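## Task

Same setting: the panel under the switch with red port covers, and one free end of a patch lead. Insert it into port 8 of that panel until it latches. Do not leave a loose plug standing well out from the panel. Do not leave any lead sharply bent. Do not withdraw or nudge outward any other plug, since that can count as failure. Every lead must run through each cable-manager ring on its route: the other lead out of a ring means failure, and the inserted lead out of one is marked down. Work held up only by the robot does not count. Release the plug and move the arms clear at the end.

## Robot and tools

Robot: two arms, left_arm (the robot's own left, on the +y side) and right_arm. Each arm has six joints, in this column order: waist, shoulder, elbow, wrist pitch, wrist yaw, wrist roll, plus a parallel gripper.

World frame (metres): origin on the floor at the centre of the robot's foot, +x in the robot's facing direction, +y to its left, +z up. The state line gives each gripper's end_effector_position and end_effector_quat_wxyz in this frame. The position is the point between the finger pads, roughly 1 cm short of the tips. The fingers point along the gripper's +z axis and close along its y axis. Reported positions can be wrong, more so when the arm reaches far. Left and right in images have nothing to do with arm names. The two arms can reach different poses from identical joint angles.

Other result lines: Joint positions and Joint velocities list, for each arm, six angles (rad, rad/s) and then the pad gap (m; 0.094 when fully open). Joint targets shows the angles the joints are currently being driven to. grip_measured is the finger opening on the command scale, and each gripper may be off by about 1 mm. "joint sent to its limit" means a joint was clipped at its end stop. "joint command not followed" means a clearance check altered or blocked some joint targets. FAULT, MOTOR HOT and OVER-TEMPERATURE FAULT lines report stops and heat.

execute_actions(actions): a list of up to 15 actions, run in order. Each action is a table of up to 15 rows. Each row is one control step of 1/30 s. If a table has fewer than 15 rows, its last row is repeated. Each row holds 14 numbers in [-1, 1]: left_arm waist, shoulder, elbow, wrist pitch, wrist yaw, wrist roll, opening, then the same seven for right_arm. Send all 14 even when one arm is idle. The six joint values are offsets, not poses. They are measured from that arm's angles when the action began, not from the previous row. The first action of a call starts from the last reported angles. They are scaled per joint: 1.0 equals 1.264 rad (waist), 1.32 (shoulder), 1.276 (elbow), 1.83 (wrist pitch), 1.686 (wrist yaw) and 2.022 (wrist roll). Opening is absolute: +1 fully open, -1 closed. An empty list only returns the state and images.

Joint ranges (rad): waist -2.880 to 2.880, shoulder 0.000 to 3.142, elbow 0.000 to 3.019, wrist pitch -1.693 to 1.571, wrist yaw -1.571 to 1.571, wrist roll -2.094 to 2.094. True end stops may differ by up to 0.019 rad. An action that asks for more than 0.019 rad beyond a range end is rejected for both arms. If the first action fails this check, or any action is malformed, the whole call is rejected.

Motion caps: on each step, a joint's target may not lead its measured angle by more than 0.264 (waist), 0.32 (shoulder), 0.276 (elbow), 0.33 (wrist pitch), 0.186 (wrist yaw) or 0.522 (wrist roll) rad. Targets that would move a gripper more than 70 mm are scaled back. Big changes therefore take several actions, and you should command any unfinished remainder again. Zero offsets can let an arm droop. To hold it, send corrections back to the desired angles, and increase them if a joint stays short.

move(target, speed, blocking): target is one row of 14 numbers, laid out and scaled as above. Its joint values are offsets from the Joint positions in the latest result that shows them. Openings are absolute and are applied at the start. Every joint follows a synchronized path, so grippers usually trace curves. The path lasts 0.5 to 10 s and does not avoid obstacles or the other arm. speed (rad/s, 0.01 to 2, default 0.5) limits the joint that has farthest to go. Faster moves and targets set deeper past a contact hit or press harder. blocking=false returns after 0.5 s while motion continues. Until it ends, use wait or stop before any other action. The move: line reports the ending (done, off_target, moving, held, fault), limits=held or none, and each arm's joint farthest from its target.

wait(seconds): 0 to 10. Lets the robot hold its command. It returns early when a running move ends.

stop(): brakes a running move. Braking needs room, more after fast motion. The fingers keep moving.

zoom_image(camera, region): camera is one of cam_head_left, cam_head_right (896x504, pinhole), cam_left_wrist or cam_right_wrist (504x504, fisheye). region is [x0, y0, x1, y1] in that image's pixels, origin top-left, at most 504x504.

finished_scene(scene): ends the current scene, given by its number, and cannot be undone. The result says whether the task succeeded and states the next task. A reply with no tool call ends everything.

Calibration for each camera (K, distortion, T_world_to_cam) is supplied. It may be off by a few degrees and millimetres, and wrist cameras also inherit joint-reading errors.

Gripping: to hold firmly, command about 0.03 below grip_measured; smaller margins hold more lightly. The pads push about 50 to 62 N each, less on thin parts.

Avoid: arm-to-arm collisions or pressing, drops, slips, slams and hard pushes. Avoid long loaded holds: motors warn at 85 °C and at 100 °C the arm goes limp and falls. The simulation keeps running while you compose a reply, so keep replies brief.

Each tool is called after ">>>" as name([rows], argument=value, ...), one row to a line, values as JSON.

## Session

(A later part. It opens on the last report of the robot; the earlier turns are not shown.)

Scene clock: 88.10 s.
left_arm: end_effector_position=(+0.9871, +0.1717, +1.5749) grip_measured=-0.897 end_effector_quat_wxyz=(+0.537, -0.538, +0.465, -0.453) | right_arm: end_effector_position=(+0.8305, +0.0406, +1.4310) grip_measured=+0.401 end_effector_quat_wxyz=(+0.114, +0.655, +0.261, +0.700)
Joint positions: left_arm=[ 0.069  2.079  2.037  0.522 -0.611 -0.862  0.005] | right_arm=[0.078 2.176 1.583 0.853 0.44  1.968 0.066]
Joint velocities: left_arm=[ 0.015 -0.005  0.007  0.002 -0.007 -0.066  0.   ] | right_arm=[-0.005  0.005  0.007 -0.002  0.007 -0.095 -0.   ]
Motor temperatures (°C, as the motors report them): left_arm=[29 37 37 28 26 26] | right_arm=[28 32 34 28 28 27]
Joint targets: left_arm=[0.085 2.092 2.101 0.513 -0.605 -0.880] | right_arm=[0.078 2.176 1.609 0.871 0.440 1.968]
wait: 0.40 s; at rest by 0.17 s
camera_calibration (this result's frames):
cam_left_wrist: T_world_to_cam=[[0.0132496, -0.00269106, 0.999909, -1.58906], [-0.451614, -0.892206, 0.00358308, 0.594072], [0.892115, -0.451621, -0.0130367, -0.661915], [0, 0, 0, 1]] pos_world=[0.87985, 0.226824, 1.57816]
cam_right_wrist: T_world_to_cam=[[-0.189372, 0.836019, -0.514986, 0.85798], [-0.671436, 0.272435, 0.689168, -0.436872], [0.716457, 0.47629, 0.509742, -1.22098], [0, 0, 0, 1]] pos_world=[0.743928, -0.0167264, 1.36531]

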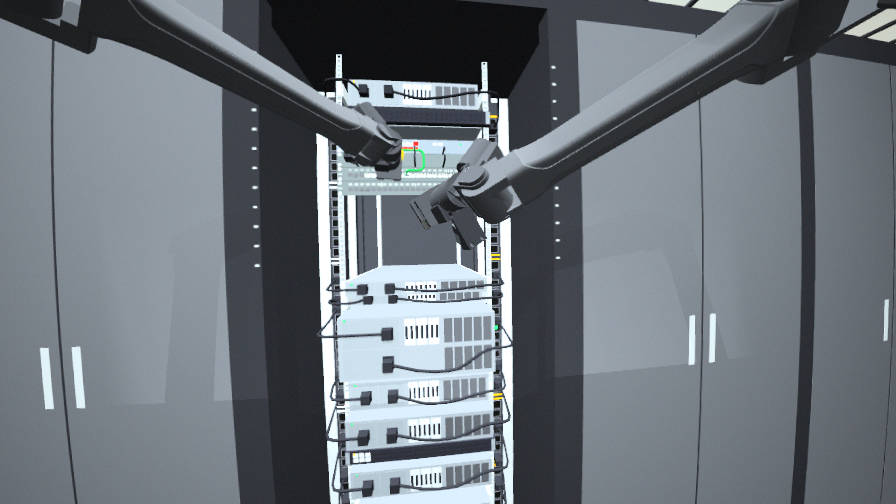

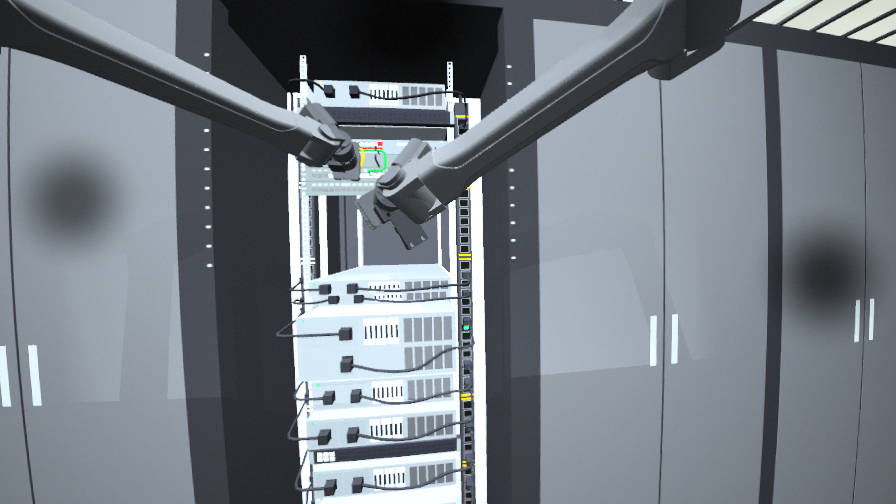

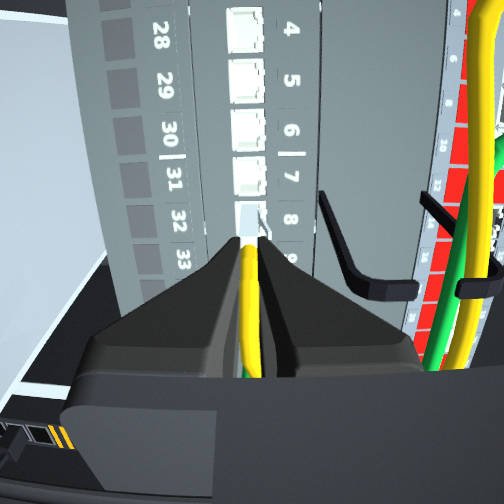

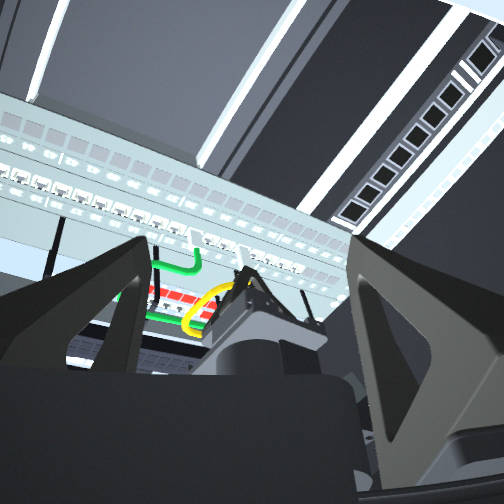

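>>> execute_actions([
  [[0.0127,0.01,0.0502,-0.0049,0.0035,-0.0089,-0.92,0,0,0.02,0.01,0,0,0.4],[0.0129,0.0106,0.0516,-0.0054,0.0036,-0.0089,-0.92,0,0,0.02,0.01,0,0,0.4],[0.0131,0.0113,0.0529,-0.006,0.0038,-0.0089,-0.92,0,0,0.02,0.01,0,0,0.4],[0.0133,0.0119,0.0543,-0.0065,0.0039,-0.0089,-0.92,0,0,0.02,0.01,0,0,0.4],[0.0136,0.0126,0.0557,-0.007,0.004,-0.0089,-0.92,0,0,0.02,0.01,0,0,0.4],[0.0138,0.0132,0.057,-0.0076,0.0042,-0.0089,-0.92,0,0,0.02,0.01,0,0,0.4],[0.014,0.0138,0.0584,-0.0081,0.0043,-0.0089,-0.92,0,0,0.02,0.01,0,0,0.4],[0.0142,0.0145,0.0598,-0.0086,0.0044,-0.0089,-0.92,0,0,0.02,0.01,0,0,0.4],[0.0144,0.0151,0.0612,-0.0091,0.0045,-0.0089,-0.92,0,0,0.02,0.01,0,0,0.4],[0.0146,0.0157,0.0625,-0.0097,0.0047,-0.0089,-0.92,0,0,0.02,0.01,0,0,0.4],[0.0149,0.0164,0.0639,-0.0102,0.0048,-0.0089,-0.92,0,0,0.02,0.01,0,0,0.4],[0.0151,0.017,0.0653,-0.0107,0.0049,-0.0089,-0.92,0,0,0.02,0.01,0,0,0.4],[0.0153,0.0177,0.0666,-0.0113,0.0051,-0.0089,-0.92,0,0,0.02,0.01,0,0,0.4],[0.0155,0.0183,0.068,-0.0118,0.0052,-0.0089,-0.92,0,0,0.02,0.01,0,0,0.4]],
])

>>> wait(seconds=0.3)

>>> zoom_image(camera="cam_left_wrist", region=[170, 130, 330, 290])

>>> zoom_image(camera="cam_right_wrist", region=[180, 220, 270, 280])

Scene clock: 89.50 s.
left_arm: end_effector_position=(+0.9884, +0.1712, +1.5752) grip_measured=-0.897 end_effector_quat_wxyz=(+0.537, -0.538, +0.466, -0.453) | right_arm: end_effector_position=(+0.8305, +0.0406, +1.4310) grip_measured=+0.401 end_effector_quat_wxyz=(+0.114, +0.655, +0.261, +0.700)
Joint positions: left_arm=[ 0.069  2.083  2.045  0.515 -0.612 -0.862  0.005] | right_arm=[0.078 2.176 1.583 0.853 0.44  1.968 0.066]
Joint velocities: left_arm=[ 0.005 -0.005  0.022 -0.012  0.022 -0.007  0.   ] | right_arm=[-0.005 -0.015 -0.002 -0.017 -0.022 -0.066 -0.001]
Motor temperatures (°C, as the motors report them): left_arm=[29 37 37 28 26 26] | right_arm=[28 32 34 28 28 27]
Joint targets: left_arm=[0.088 2.104 2.124 0.501 -0.602 -0.880] | right_arm=[0.078 2.176 1.609 0.871 0.440 1.968]
camera_calibration (this result's frames):
cam_left_wrist: T_world_to_cam=[[0.0151129, -0.00372649, 0.999879, -1.591], [-0.452433, -0.891792, 0.00351473, 0.595032], [0.89167, -0.452431, -0.0151635, -0.659304], [0, 0, 0, 1]] pos_world=[0.881139, 0.226426, 1.57872]
cam_right_wrist: T_world_to_cam=[[-0.189372, 0.836019, -0.514986, 0.85798], [-0.671436, 0.272435, 0.689168, -0.436872], [0.716457, 0.47629, 0.509742, -1.22098], [0, 0, 0, 1]] pos_world=[0.743928, -0.0167264, 1.36531]

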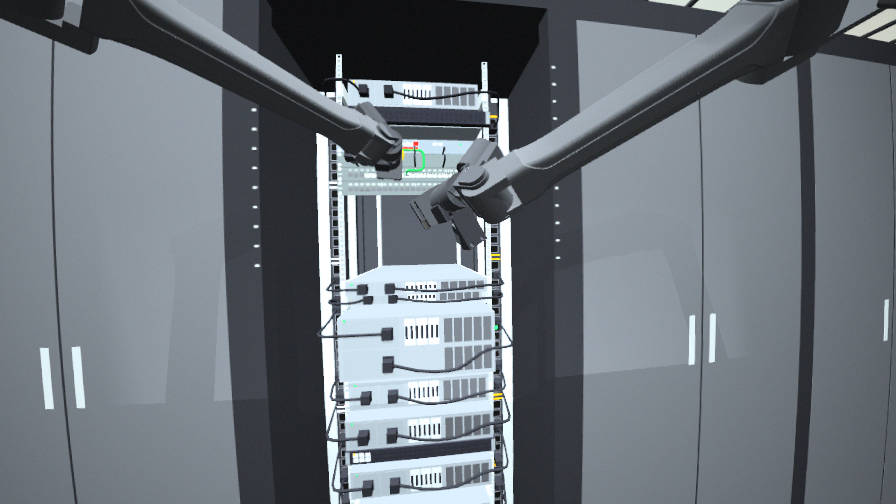

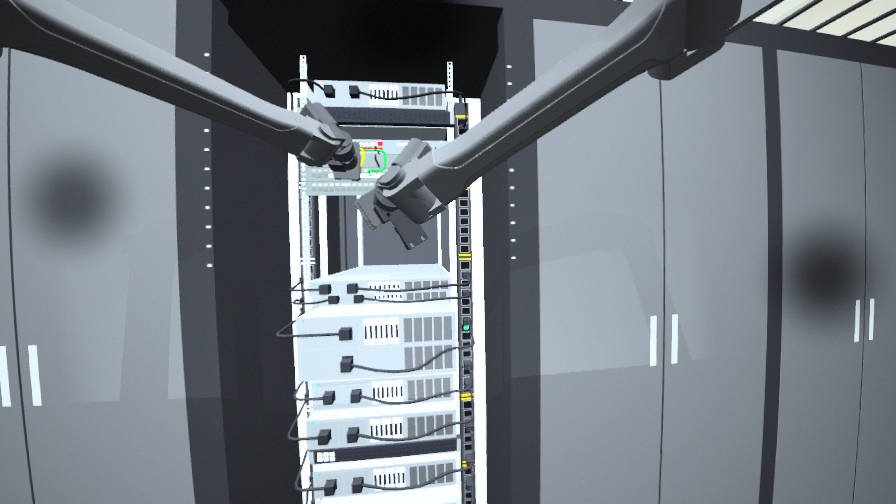

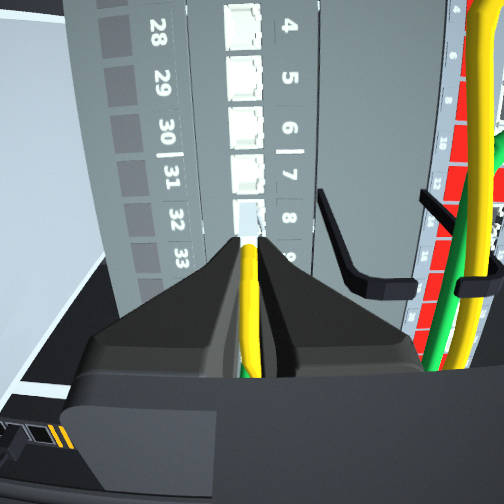

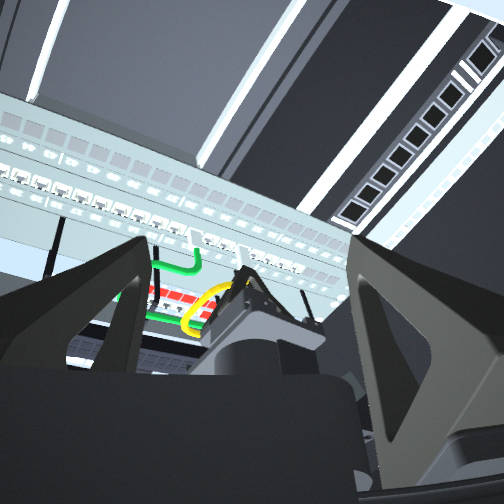

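Scene clock: 89.80 s.
left_arm: end_effector_position=(+0.9884, +0.1713, +1.5752) grip_measured=-0.897 end_effector_quat_wxyz=(+0.537, -0.538, +0.466, -0.452) | right_arm: end_effector_position=(+0.8305, +0.0406, +1.4310) grip_measured=+0.401 end_effector_quat_wxyz=(+0.114, +0.655, +0.261, +0.700)
Joint positions: left_arm=[ 0.069  2.083  2.045  0.515 -0.612 -0.862  0.005] | right_arm=[0.078 2.176 1.583 0.853 0.44  1.968 0.066]
Joint velocities: left_arm=[-0.005 -0.024  0.007  0.017  0.022 -0.051 -0.   ] | right_arm=[ 0.015 -0.015  0.012 -0.002 -0.007  0.022  0.   ]
Motor temperatures (°C, as the motors report them): left_arm=[29 37 37 28 26 26] | right_arm=[28 32 34 28 28 27]
Joint targets: left_arm=[0.088 2.104 2.124 0.501 -0.602 -0.880] | right_arm=[0.078 2.176 1.609 0.871 0.440 1.968]
wait: 0.30 s; at rest by 0.17 s
camera_calibration (this result's frames):
cam_left_wrist: T_world_to_cam=[[0.0153558, -0.00368778, 0.999875, -1.5912], [-0.452171, -0.891924, 0.0036547, 0.594616], [0.891799, -0.45217, -0.0153638, -0.659132], [0, 0, 0, 1]] pos_world=[0.881115, 0.226444, 1.5787]
cam_right_wrist: T_world_to_cam=[[-0.189372, 0.836019, -0.514986, 0.85798], [-0.671436, 0.272435, 0.689168, -0.436872], [0.716457, 0.47629, 0.509742, -1.22098], [0, 0, 0, 1]] pos_world=[0.743928, -0.0167264, 1.36531]

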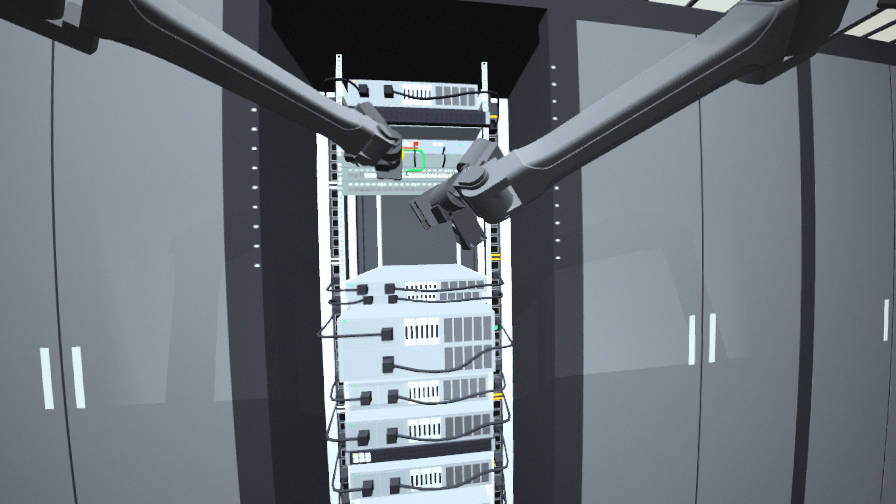

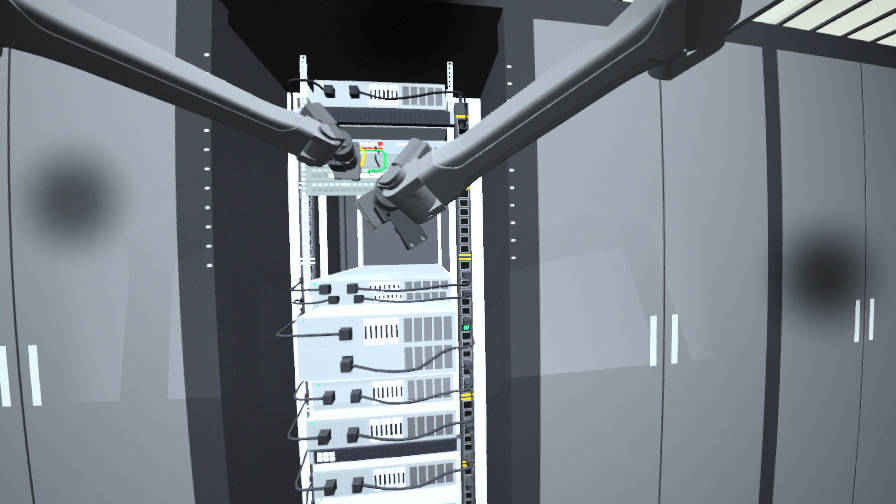

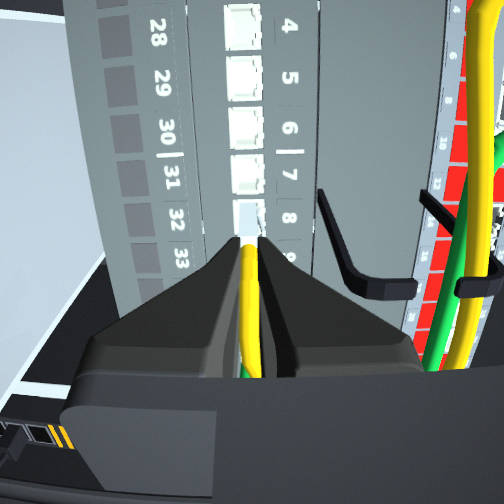

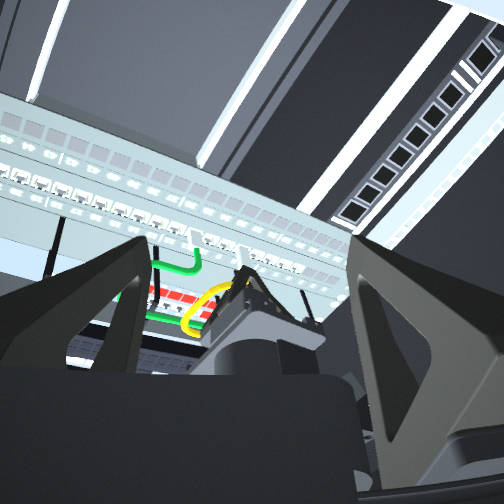

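Region (170, 130, 330, 290) of cam_left_wrist's 504x504 image, scaled by 3.150, with more detail than that image has.

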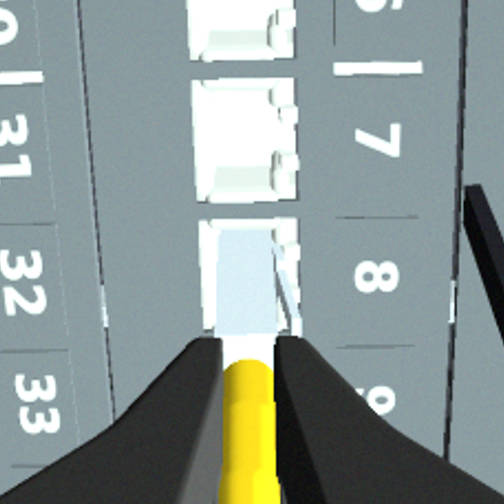

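Region (180, 220, 270, 280) of cam_right_wrist's 504x504 image, scaled by 5.600, with more detail than that image has.

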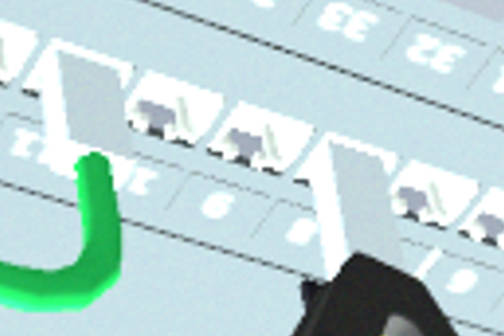

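>>> execute_actions([
  [[0.0155,0.0159,0.0619,-0.0077,0.0059,-0.0089,-0.92,0,0,0.02,0.01,0,0,0.4],[0.016,0.0159,0.0619,-0.0077,0.0059,-0.0089,-0.92,0,0,0.02,0.01,0,0,0.4],[0.0165,0.0159,0.0619,-0.0077,0.0059,-0.0089,-0.92,0,0,0.02,0.01,0,0,0.4],[0.017,0.0159,0.0619,-0.0077,0.0059,-0.0089,-0.92,0,0,0.02,0.01,0,0,0.4],[0.0175,0.0159,0.0619,-0.0077,0.0059,-0.0089,-0.92,0,0,0.02,0.01,0,0,0.4],[0.018,0.0159,0.0619,-0.0077,0.0059,-0.0089,-0.92,0,0,0.02,0.01,0,0,0.4],[0.0185,0.0159,0.0619,-0.0077,0.0059,-0.0089,-0.92,0,0,0.02,0.01,0,0,0.4],[0.019,0.0159,0.0619,-0.0077,0.0059,-0.0089,-0.92,0,0,0.02,0.01,0,0,0.4],[0.0195,0.0159,0.0619,-0.0077,0.0059,-0.0089,-0.92,0,0,0.02,0.01,0,0,0.4],[0.02,0.0159,0.0619,-0.0077,0.0059,-0.0089,-0.92,0,0,0.02,0.01,0,0,0.4]],
])

>>> wait(seconds=0.3)

>>> zoom_image(camera="cam_left_wrist", region=[170, 130, 330, 290])

>>> zoom_image(camera="cam_right_wrist", region=[180, 220, 270, 280])

Scene clock: 91.20 s.
left_arm: end_effector_position=(+0.9884, +0.1713, +1.5752) grip_measured=-0.897 end_effector_quat_wxyz=(+0.537, -0.538, +0.466, -0.452) | right_arm: end_effector_position=(+0.8305, +0.0406, +1.4310) grip_measured=+0.401 end_effector_quat_wxyz=(+0.114, +0.655, +0.261, +0.700)
Joint positions: left_arm=[ 0.069  2.083  2.045  0.515 -0.612 -0.862  0.005] | right_arm=[0.078 2.176 1.583 0.853 0.44  1.968 0.066]
Joint velocities: left_arm=[-0.005  0.005  0.007  0.007  0.022 -0.037 -0.001] | right_arm=[ 0.015 -0.005  0.012  0.007  0.051  0.007  0.001]
Motor temperatures (°C, as the motors report them): left_arm=[29 37 37 28 26 26] | right_arm=[28 32 34 28 28 27]
Joint targets: left_arm=[0.094 2.104 2.124 0.501 -0.602 -0.880] | right_arm=[0.078 2.176 1.609 0.871 0.440 1.968]
camera_calibration (this result's frames):
cam_left_wrist: T_world_to_cam=[[0.0153558, -0.00368778, 0.999875, -1.5912], [-0.452171, -0.891924, 0.0036547, 0.594616], [0.891799, -0.45217, -0.0153638, -0.659132], [0, 0, 0, 1]] pos_world=[0.881115, 0.226444, 1.5787]
cam_right_wrist: T_world_to_cam=[[-0.189372, 0.836019, -0.514986, 0.85798], [-0.671436, 0.272435, 0.689168, -0.436872], [0.716457, 0.47629, 0.509742, -1.22098], [0, 0, 0, 1]] pos_world=[0.743928, -0.0167264, 1.36531]

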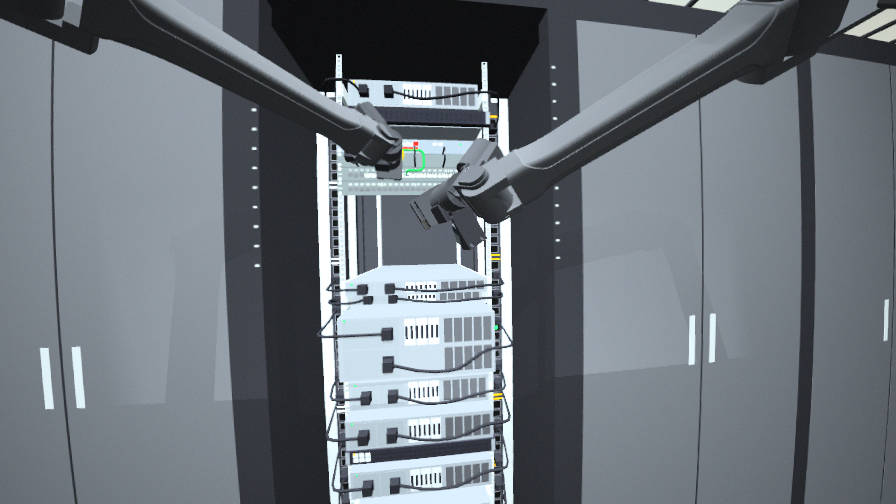

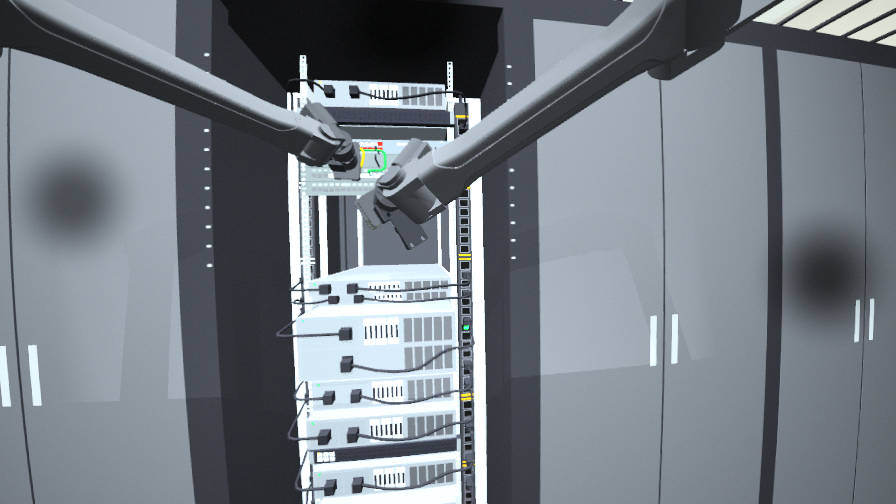

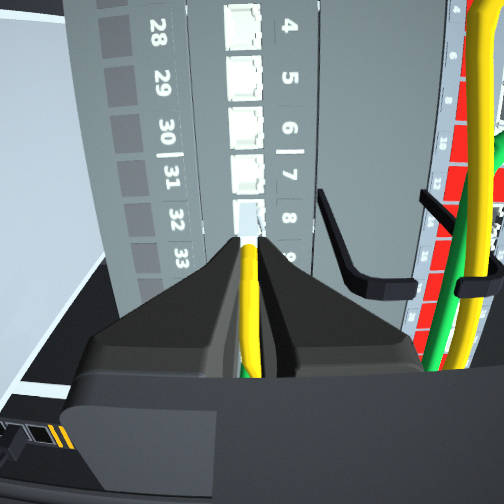

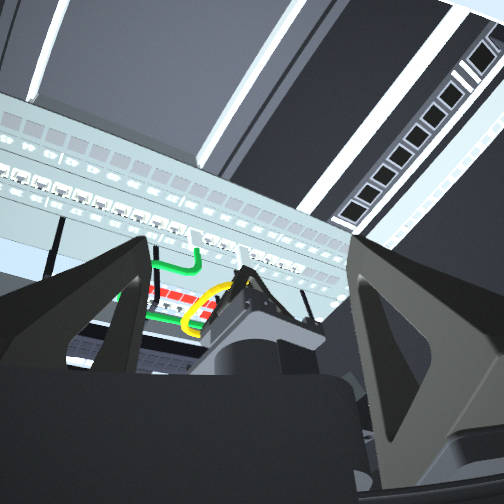

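Scene clock: 91.50 s.
left_arm: end_effector_position=(+0.9884, +0.1713, +1.5752) grip_measured=-0.897 end_effector_quat_wxyz=(+0.537, -0.538, +0.466, -0.452) | right_arm: end_effector_position=(+0.8305, +0.0406, +1.4310) grip_measured=+0.401 end_effector_quat_wxyz=(+0.114, +0.655, +0.261, +0.700)
Joint positions: left_arm=[ 0.069  2.083  2.045  0.515 -0.612 -0.862  0.005] | right_arm=[0.078 2.176 1.583 0.853 0.44  1.968 0.066]
Joint velocities: left_arm=[-0.015  0.005 -0.012  0.002  0.007 -0.037  0.   ] | right_arm=[-0.015 -0.015 -0.002 -0.012 -0.037 -0.037  0.001]
Motor temperatures (°C, as the motors report them): left_arm=[29 37 38 28 26 26] | right_arm=[28 32 34 28 28 27]
Joint targets: left_arm=[0.094 2.104 2.124 0.501 -0.602 -0.880] | right_arm=[0.078 2.176 1.609 0.871 0.440 1.968]
wait: 0.30 s; at rest by 0.17 s
camera_calibration (this result's frames):
cam_left_wrist: T_world_to_cam=[[0.0153558, -0.00368778, 0.999875, -1.5912], [-0.452171, -0.891924, 0.0036547, 0.594616], [0.891799, -0.45217, -0.0153638, -0.659132], [0, 0, 0, 1]] pos_world=[0.881115, 0.226444, 1.5787]
cam_right_wrist: T_world_to_cam=[[-0.189372, 0.836019, -0.514986, 0.85798], [-0.671436, 0.272435, 0.689168, -0.436872], [0.716457, 0.47629, 0.509742, -1.22098], [0, 0, 0, 1]] pos_world=[0.743928, -0.0167264, 1.36531]

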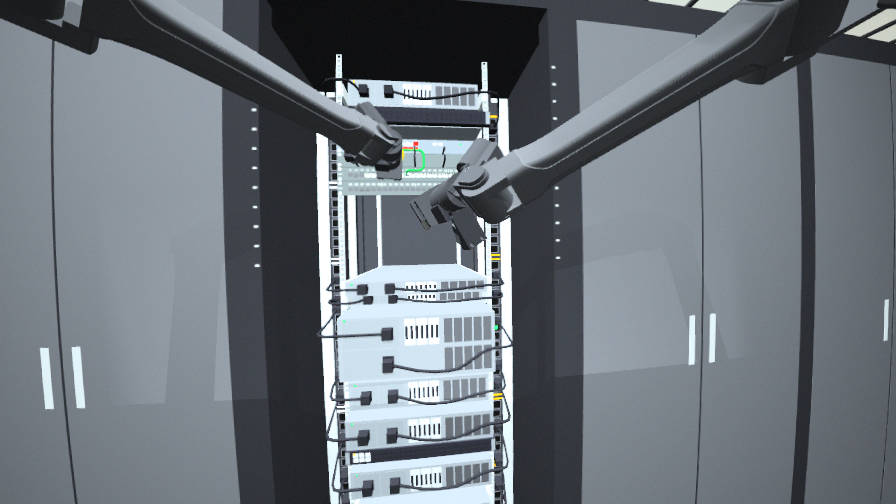

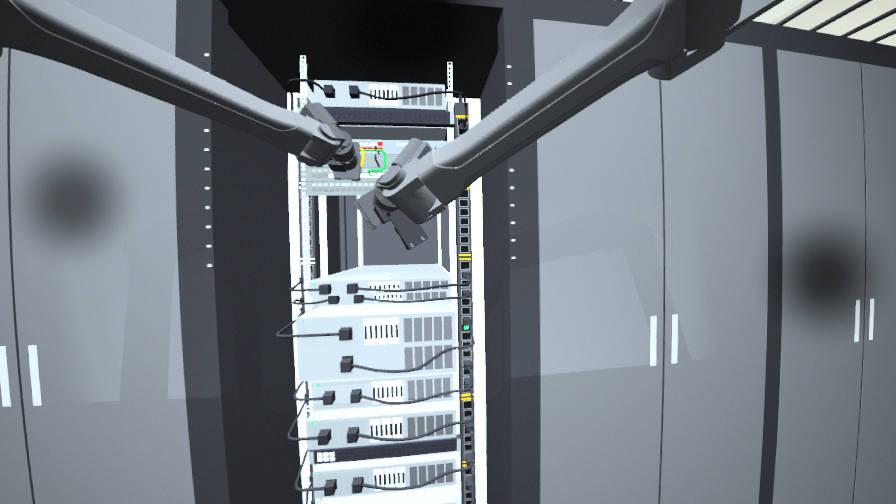

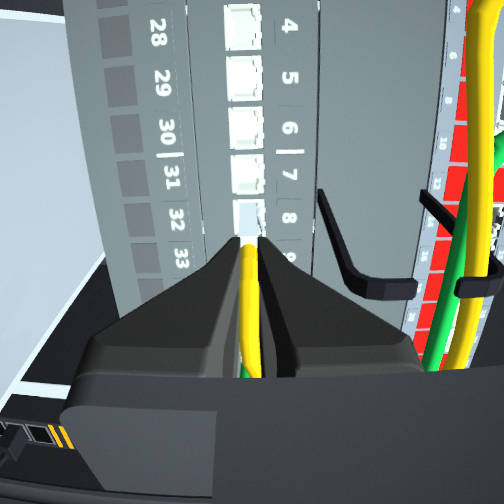

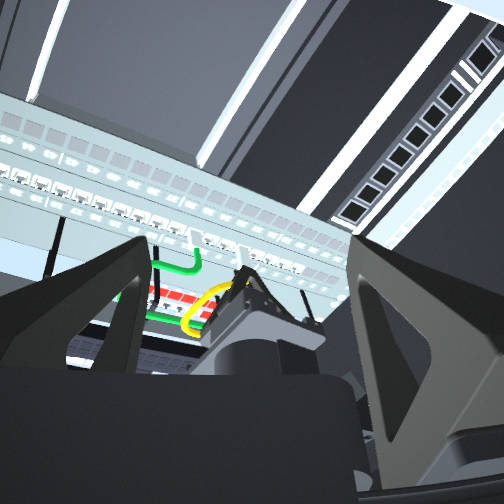

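Region (170, 130, 330, 290) of cam_left_wrist's 504x504 image, scaled by 3.150, with more detail than that image has.

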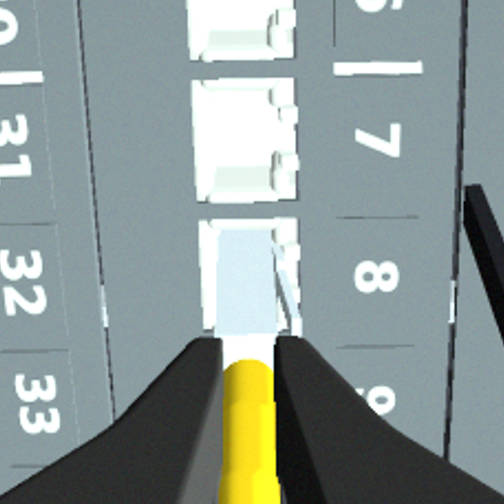

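Region (180, 220, 270, 280) of cam_right_wrist's 504x504 image, scaled by 5.600, with more detail than that image has.

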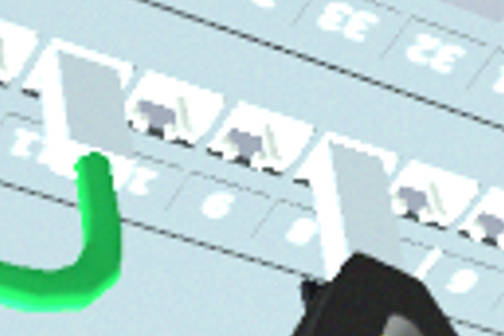

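More waist.

>>> execute_actions([
  [[0.0205,0.0159,0.0619,-0.0077,0.0059,-0.0089,-0.92,0,0,0.02,0.01,0,0,0.4],[0.021,0.0159,0.0619,-0.0077,0.0059,-0.0089,-0.92,0,0,0.02,0.01,0,0,0.4],[0.0215,0.0159,0.0619,-0.0077,0.0059,-0.0089,-0.92,0,0,0.02,0.01,0,0,0.4],[0.022,0.0159,0.0619,-0.0077,0.0059,-0.0089,-0.92,0,0,0.02,0.01,0,0,0.4],[0.0225,0.0159,0.0619,-0.0077,0.0059,-0.0089,-0.92,0,0,0.02,0.01,0,0,0.4],[0.023,0.0159,0.0619,-0.0077,0.0059,-0.0089,-0.92,0,0,0.02,0.01,0,0,0.4],[0.0235,0.0159,0.0619,-0.0077,0.0059,-0.0089,-0.92,0,0,0.02,0.01,0,0,0.4],[0.024,0.0159,0.0619,-0.0077,0.0059,-0.0089,-0.92,0,0,0.02,0.01,0,0,0.4],[0.0245,0.0159,0.0619,-0.0077,0.0059,-0.0089,-0.92,0,0,0.02,0.01,0,0,0.4],[0.025,0.0159,0.0619,-0.0077,0.0059,-0.0089,-0.92,0,0,0.02,0.01,0,0,0.4],[0.0255,0.0159,0.0619,-0.0077,0.0059,-0.0089,-0.92,0,0,0.02,0.01,0,0,0.4],[0.026,0.0159,0.0619,-0.0077,0.0059,-0.0089,-0.92,0,0,0.02,0.01,0,0,0.4]],
])

>>> wait(seconds=0.3)

>>> zoom_image(camera="cam_left_wrist", region=[170, 130, 330, 290])

Scene clock: 92.80 s.
left_arm: end_effector_position=(+0.9884, +0.1713, +1.5752) grip_measured=-0.897 end_effector_quat_wxyz=(+0.537, -0.538, +0.466, -0.452) | right_arm: end_effector_position=(+0.8305, +0.0406, +1.4310) grip_measured=+0.401 end_effector_quat_wxyz=(+0.114, +0.655, +0.261, +0.700)
Joint positions: left_arm=[ 0.069  2.083  2.045  0.515 -0.612 -0.862  0.005] | right_arm=[0.078 2.176 1.583 0.853 0.44  1.968 0.066]
Joint velocities: left_arm=[ 0.005 -0.005 -0.017 -0.007 -0.022  0.007  0.   ] | right_arm=[ 0.005 -0.005 -0.002 -0.002 -0.066  0.037 -0.001]
Motor temperatures (°C, as the motors report them): left_arm=[29 37 38 28 26 26] | right_arm=[28 32 34 28 28 27]
Joint targets: left_arm=[0.101 2.104 2.124 0.501 -0.602 -0.880] | right_arm=[0.078 2.176 1.609 0.871 0.440 1.968]
camera_calibration (this result's frames):
cam_left_wrist: T_world_to_cam=[[0.0153558, -0.00368778, 0.999875, -1.5912], [-0.452171, -0.891924, 0.0036547, 0.594616], [0.891799, -0.45217, -0.0153638, -0.659132], [0, 0, 0, 1]] pos_world=[0.881115, 0.226444, 1.5787]
cam_right_wrist: T_world_to_cam=[[-0.189372, 0.836019, -0.514986, 0.85798], [-0.671436, 0.272435, 0.689168, -0.436872], [0.716457, 0.47629, 0.509742, -1.22098], [0, 0, 0, 1]] pos_world=[0.743928, -0.0167264, 1.36531]

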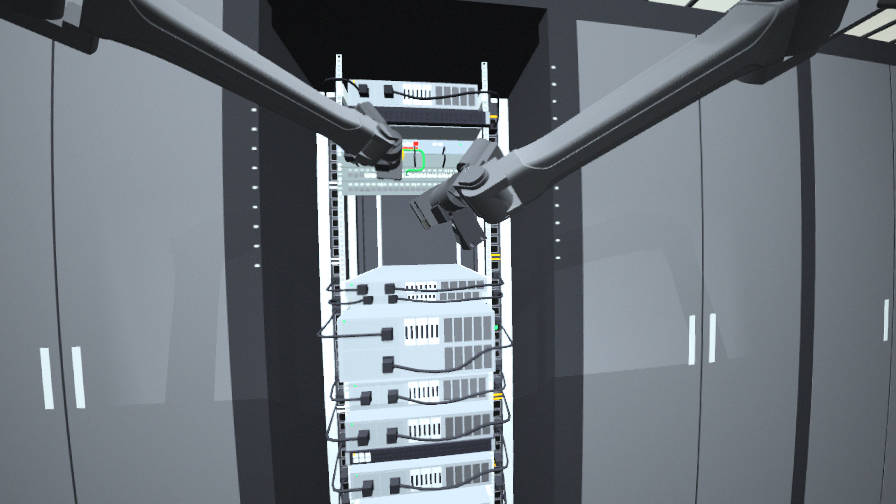

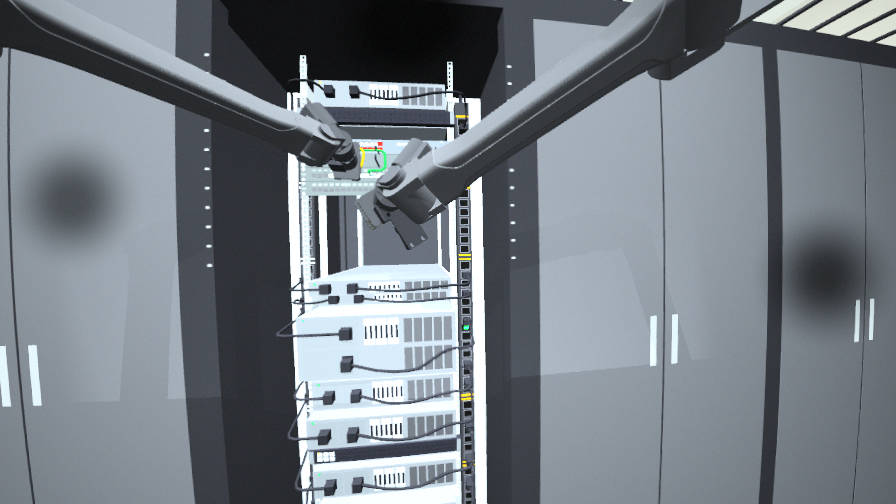

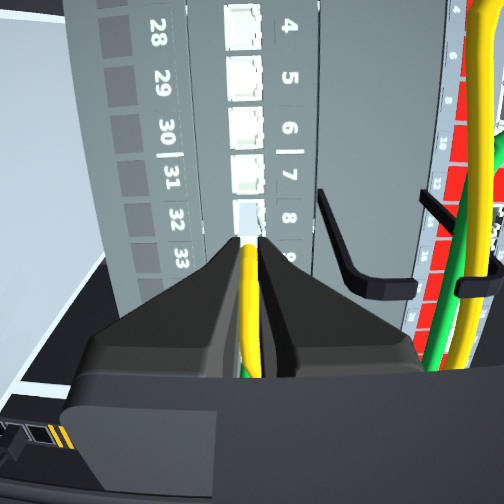

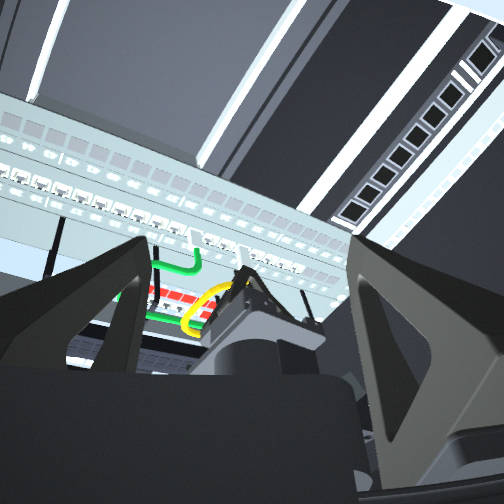

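Scene clock: 93.10 s.
left_arm: end_effector_position=(+0.9884, +0.1713, +1.5752) grip_measured=-0.897 end_effector_quat_wxyz=(+0.537, -0.538, +0.466, -0.452) | right_arm: end_effector_position=(+0.8305, +0.0406, +1.4310) grip_measured=+0.401 end_effector_quat_wxyz=(+0.114, +0.655, +0.261, +0.700)
Joint positions: left_arm=[ 0.069  2.083  2.045  0.515 -0.612 -0.862  0.005] | right_arm=[0.078 2.176 1.583 0.853 0.44  1.968 0.066]
Joint velocities: left_arm=[ 0.005 -0.005 -0.012 -0.012  0.037 -0.037  0.002] | right_arm=[-0.024 -0.005  0.012 -0.002 -0.066 -0.022  0.   ]
Motor temperatures (°C, as the motors report them): left_arm=[29 37 38 28 26 26] | right_arm=[28 32 34 28 28 27]
Joint targets: left_arm=[0.101 2.104 2.124 0.501 -0.602 -0.880] | right_arm=[0.078 2.176 1.609 0.871 0.440 1.968]
wait: 0.30 s; at rest by 0.17 s
camera_calibration (this result's frames):
cam_left_wrist: T_world_to_cam=[[0.0153558, -0.00368778, 0.999875, -1.5912], [-0.452171, -0.891924, 0.0036547, 0.594616], [0.891799, -0.45217, -0.0153638, -0.659132], [0, 0, 0, 1]] pos_world=[0.881115, 0.226444, 1.5787]
cam_right_wrist: T_world_to_cam=[[-0.189372, 0.836019, -0.514986, 0.85798], [-0.671436, 0.272435, 0.689168, -0.436872], [0.716457, 0.47629, 0.509742, -1.22098], [0, 0, 0, 1]] pos_world=[0.743928, -0.0167264, 1.36531]

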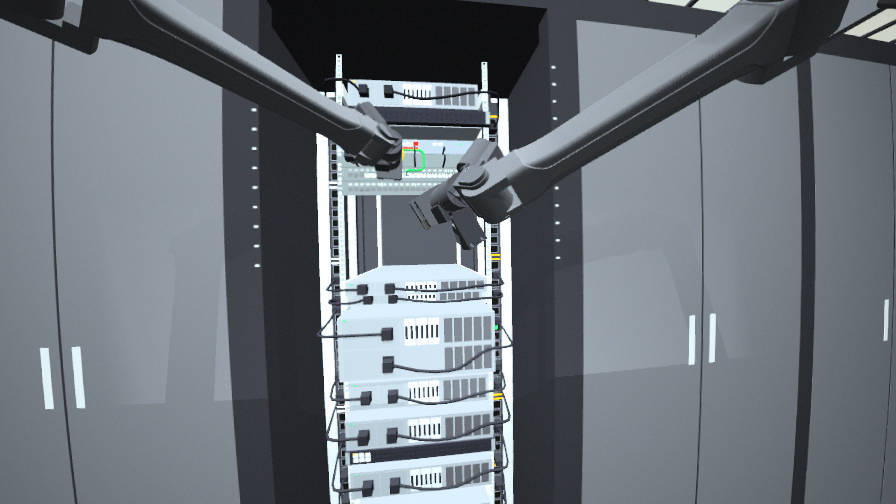

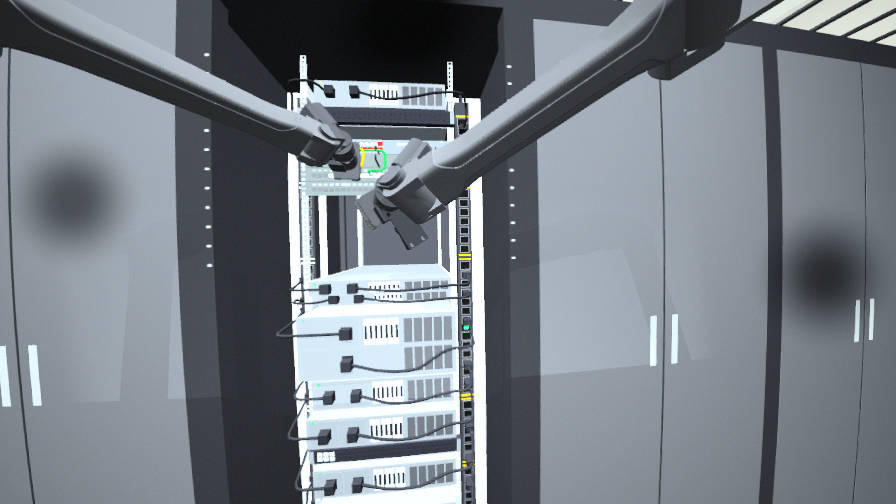

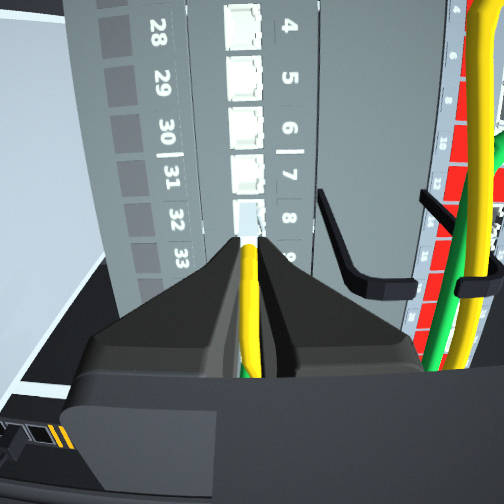

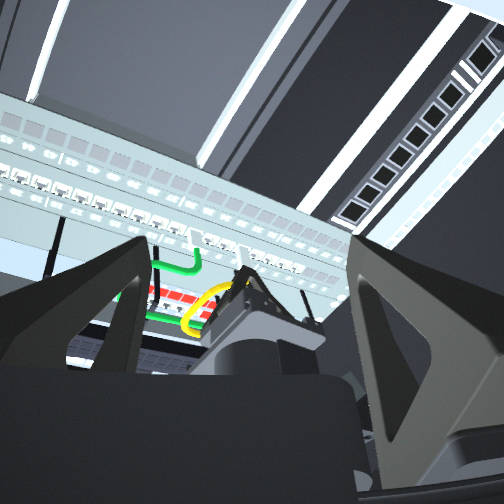

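Region (170, 130, 330, 290) of cam_left_wrist's 504x504 image, scaled by 3.150, with more detail than that image has.

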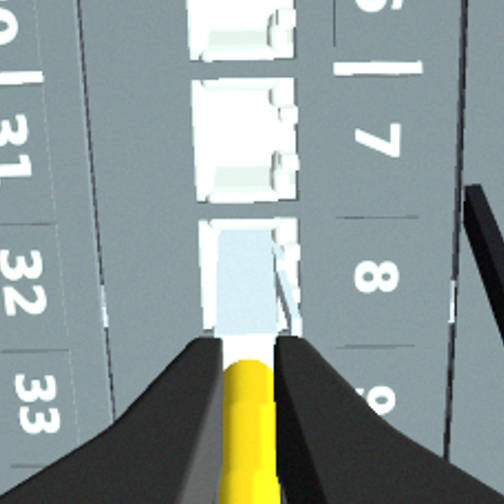

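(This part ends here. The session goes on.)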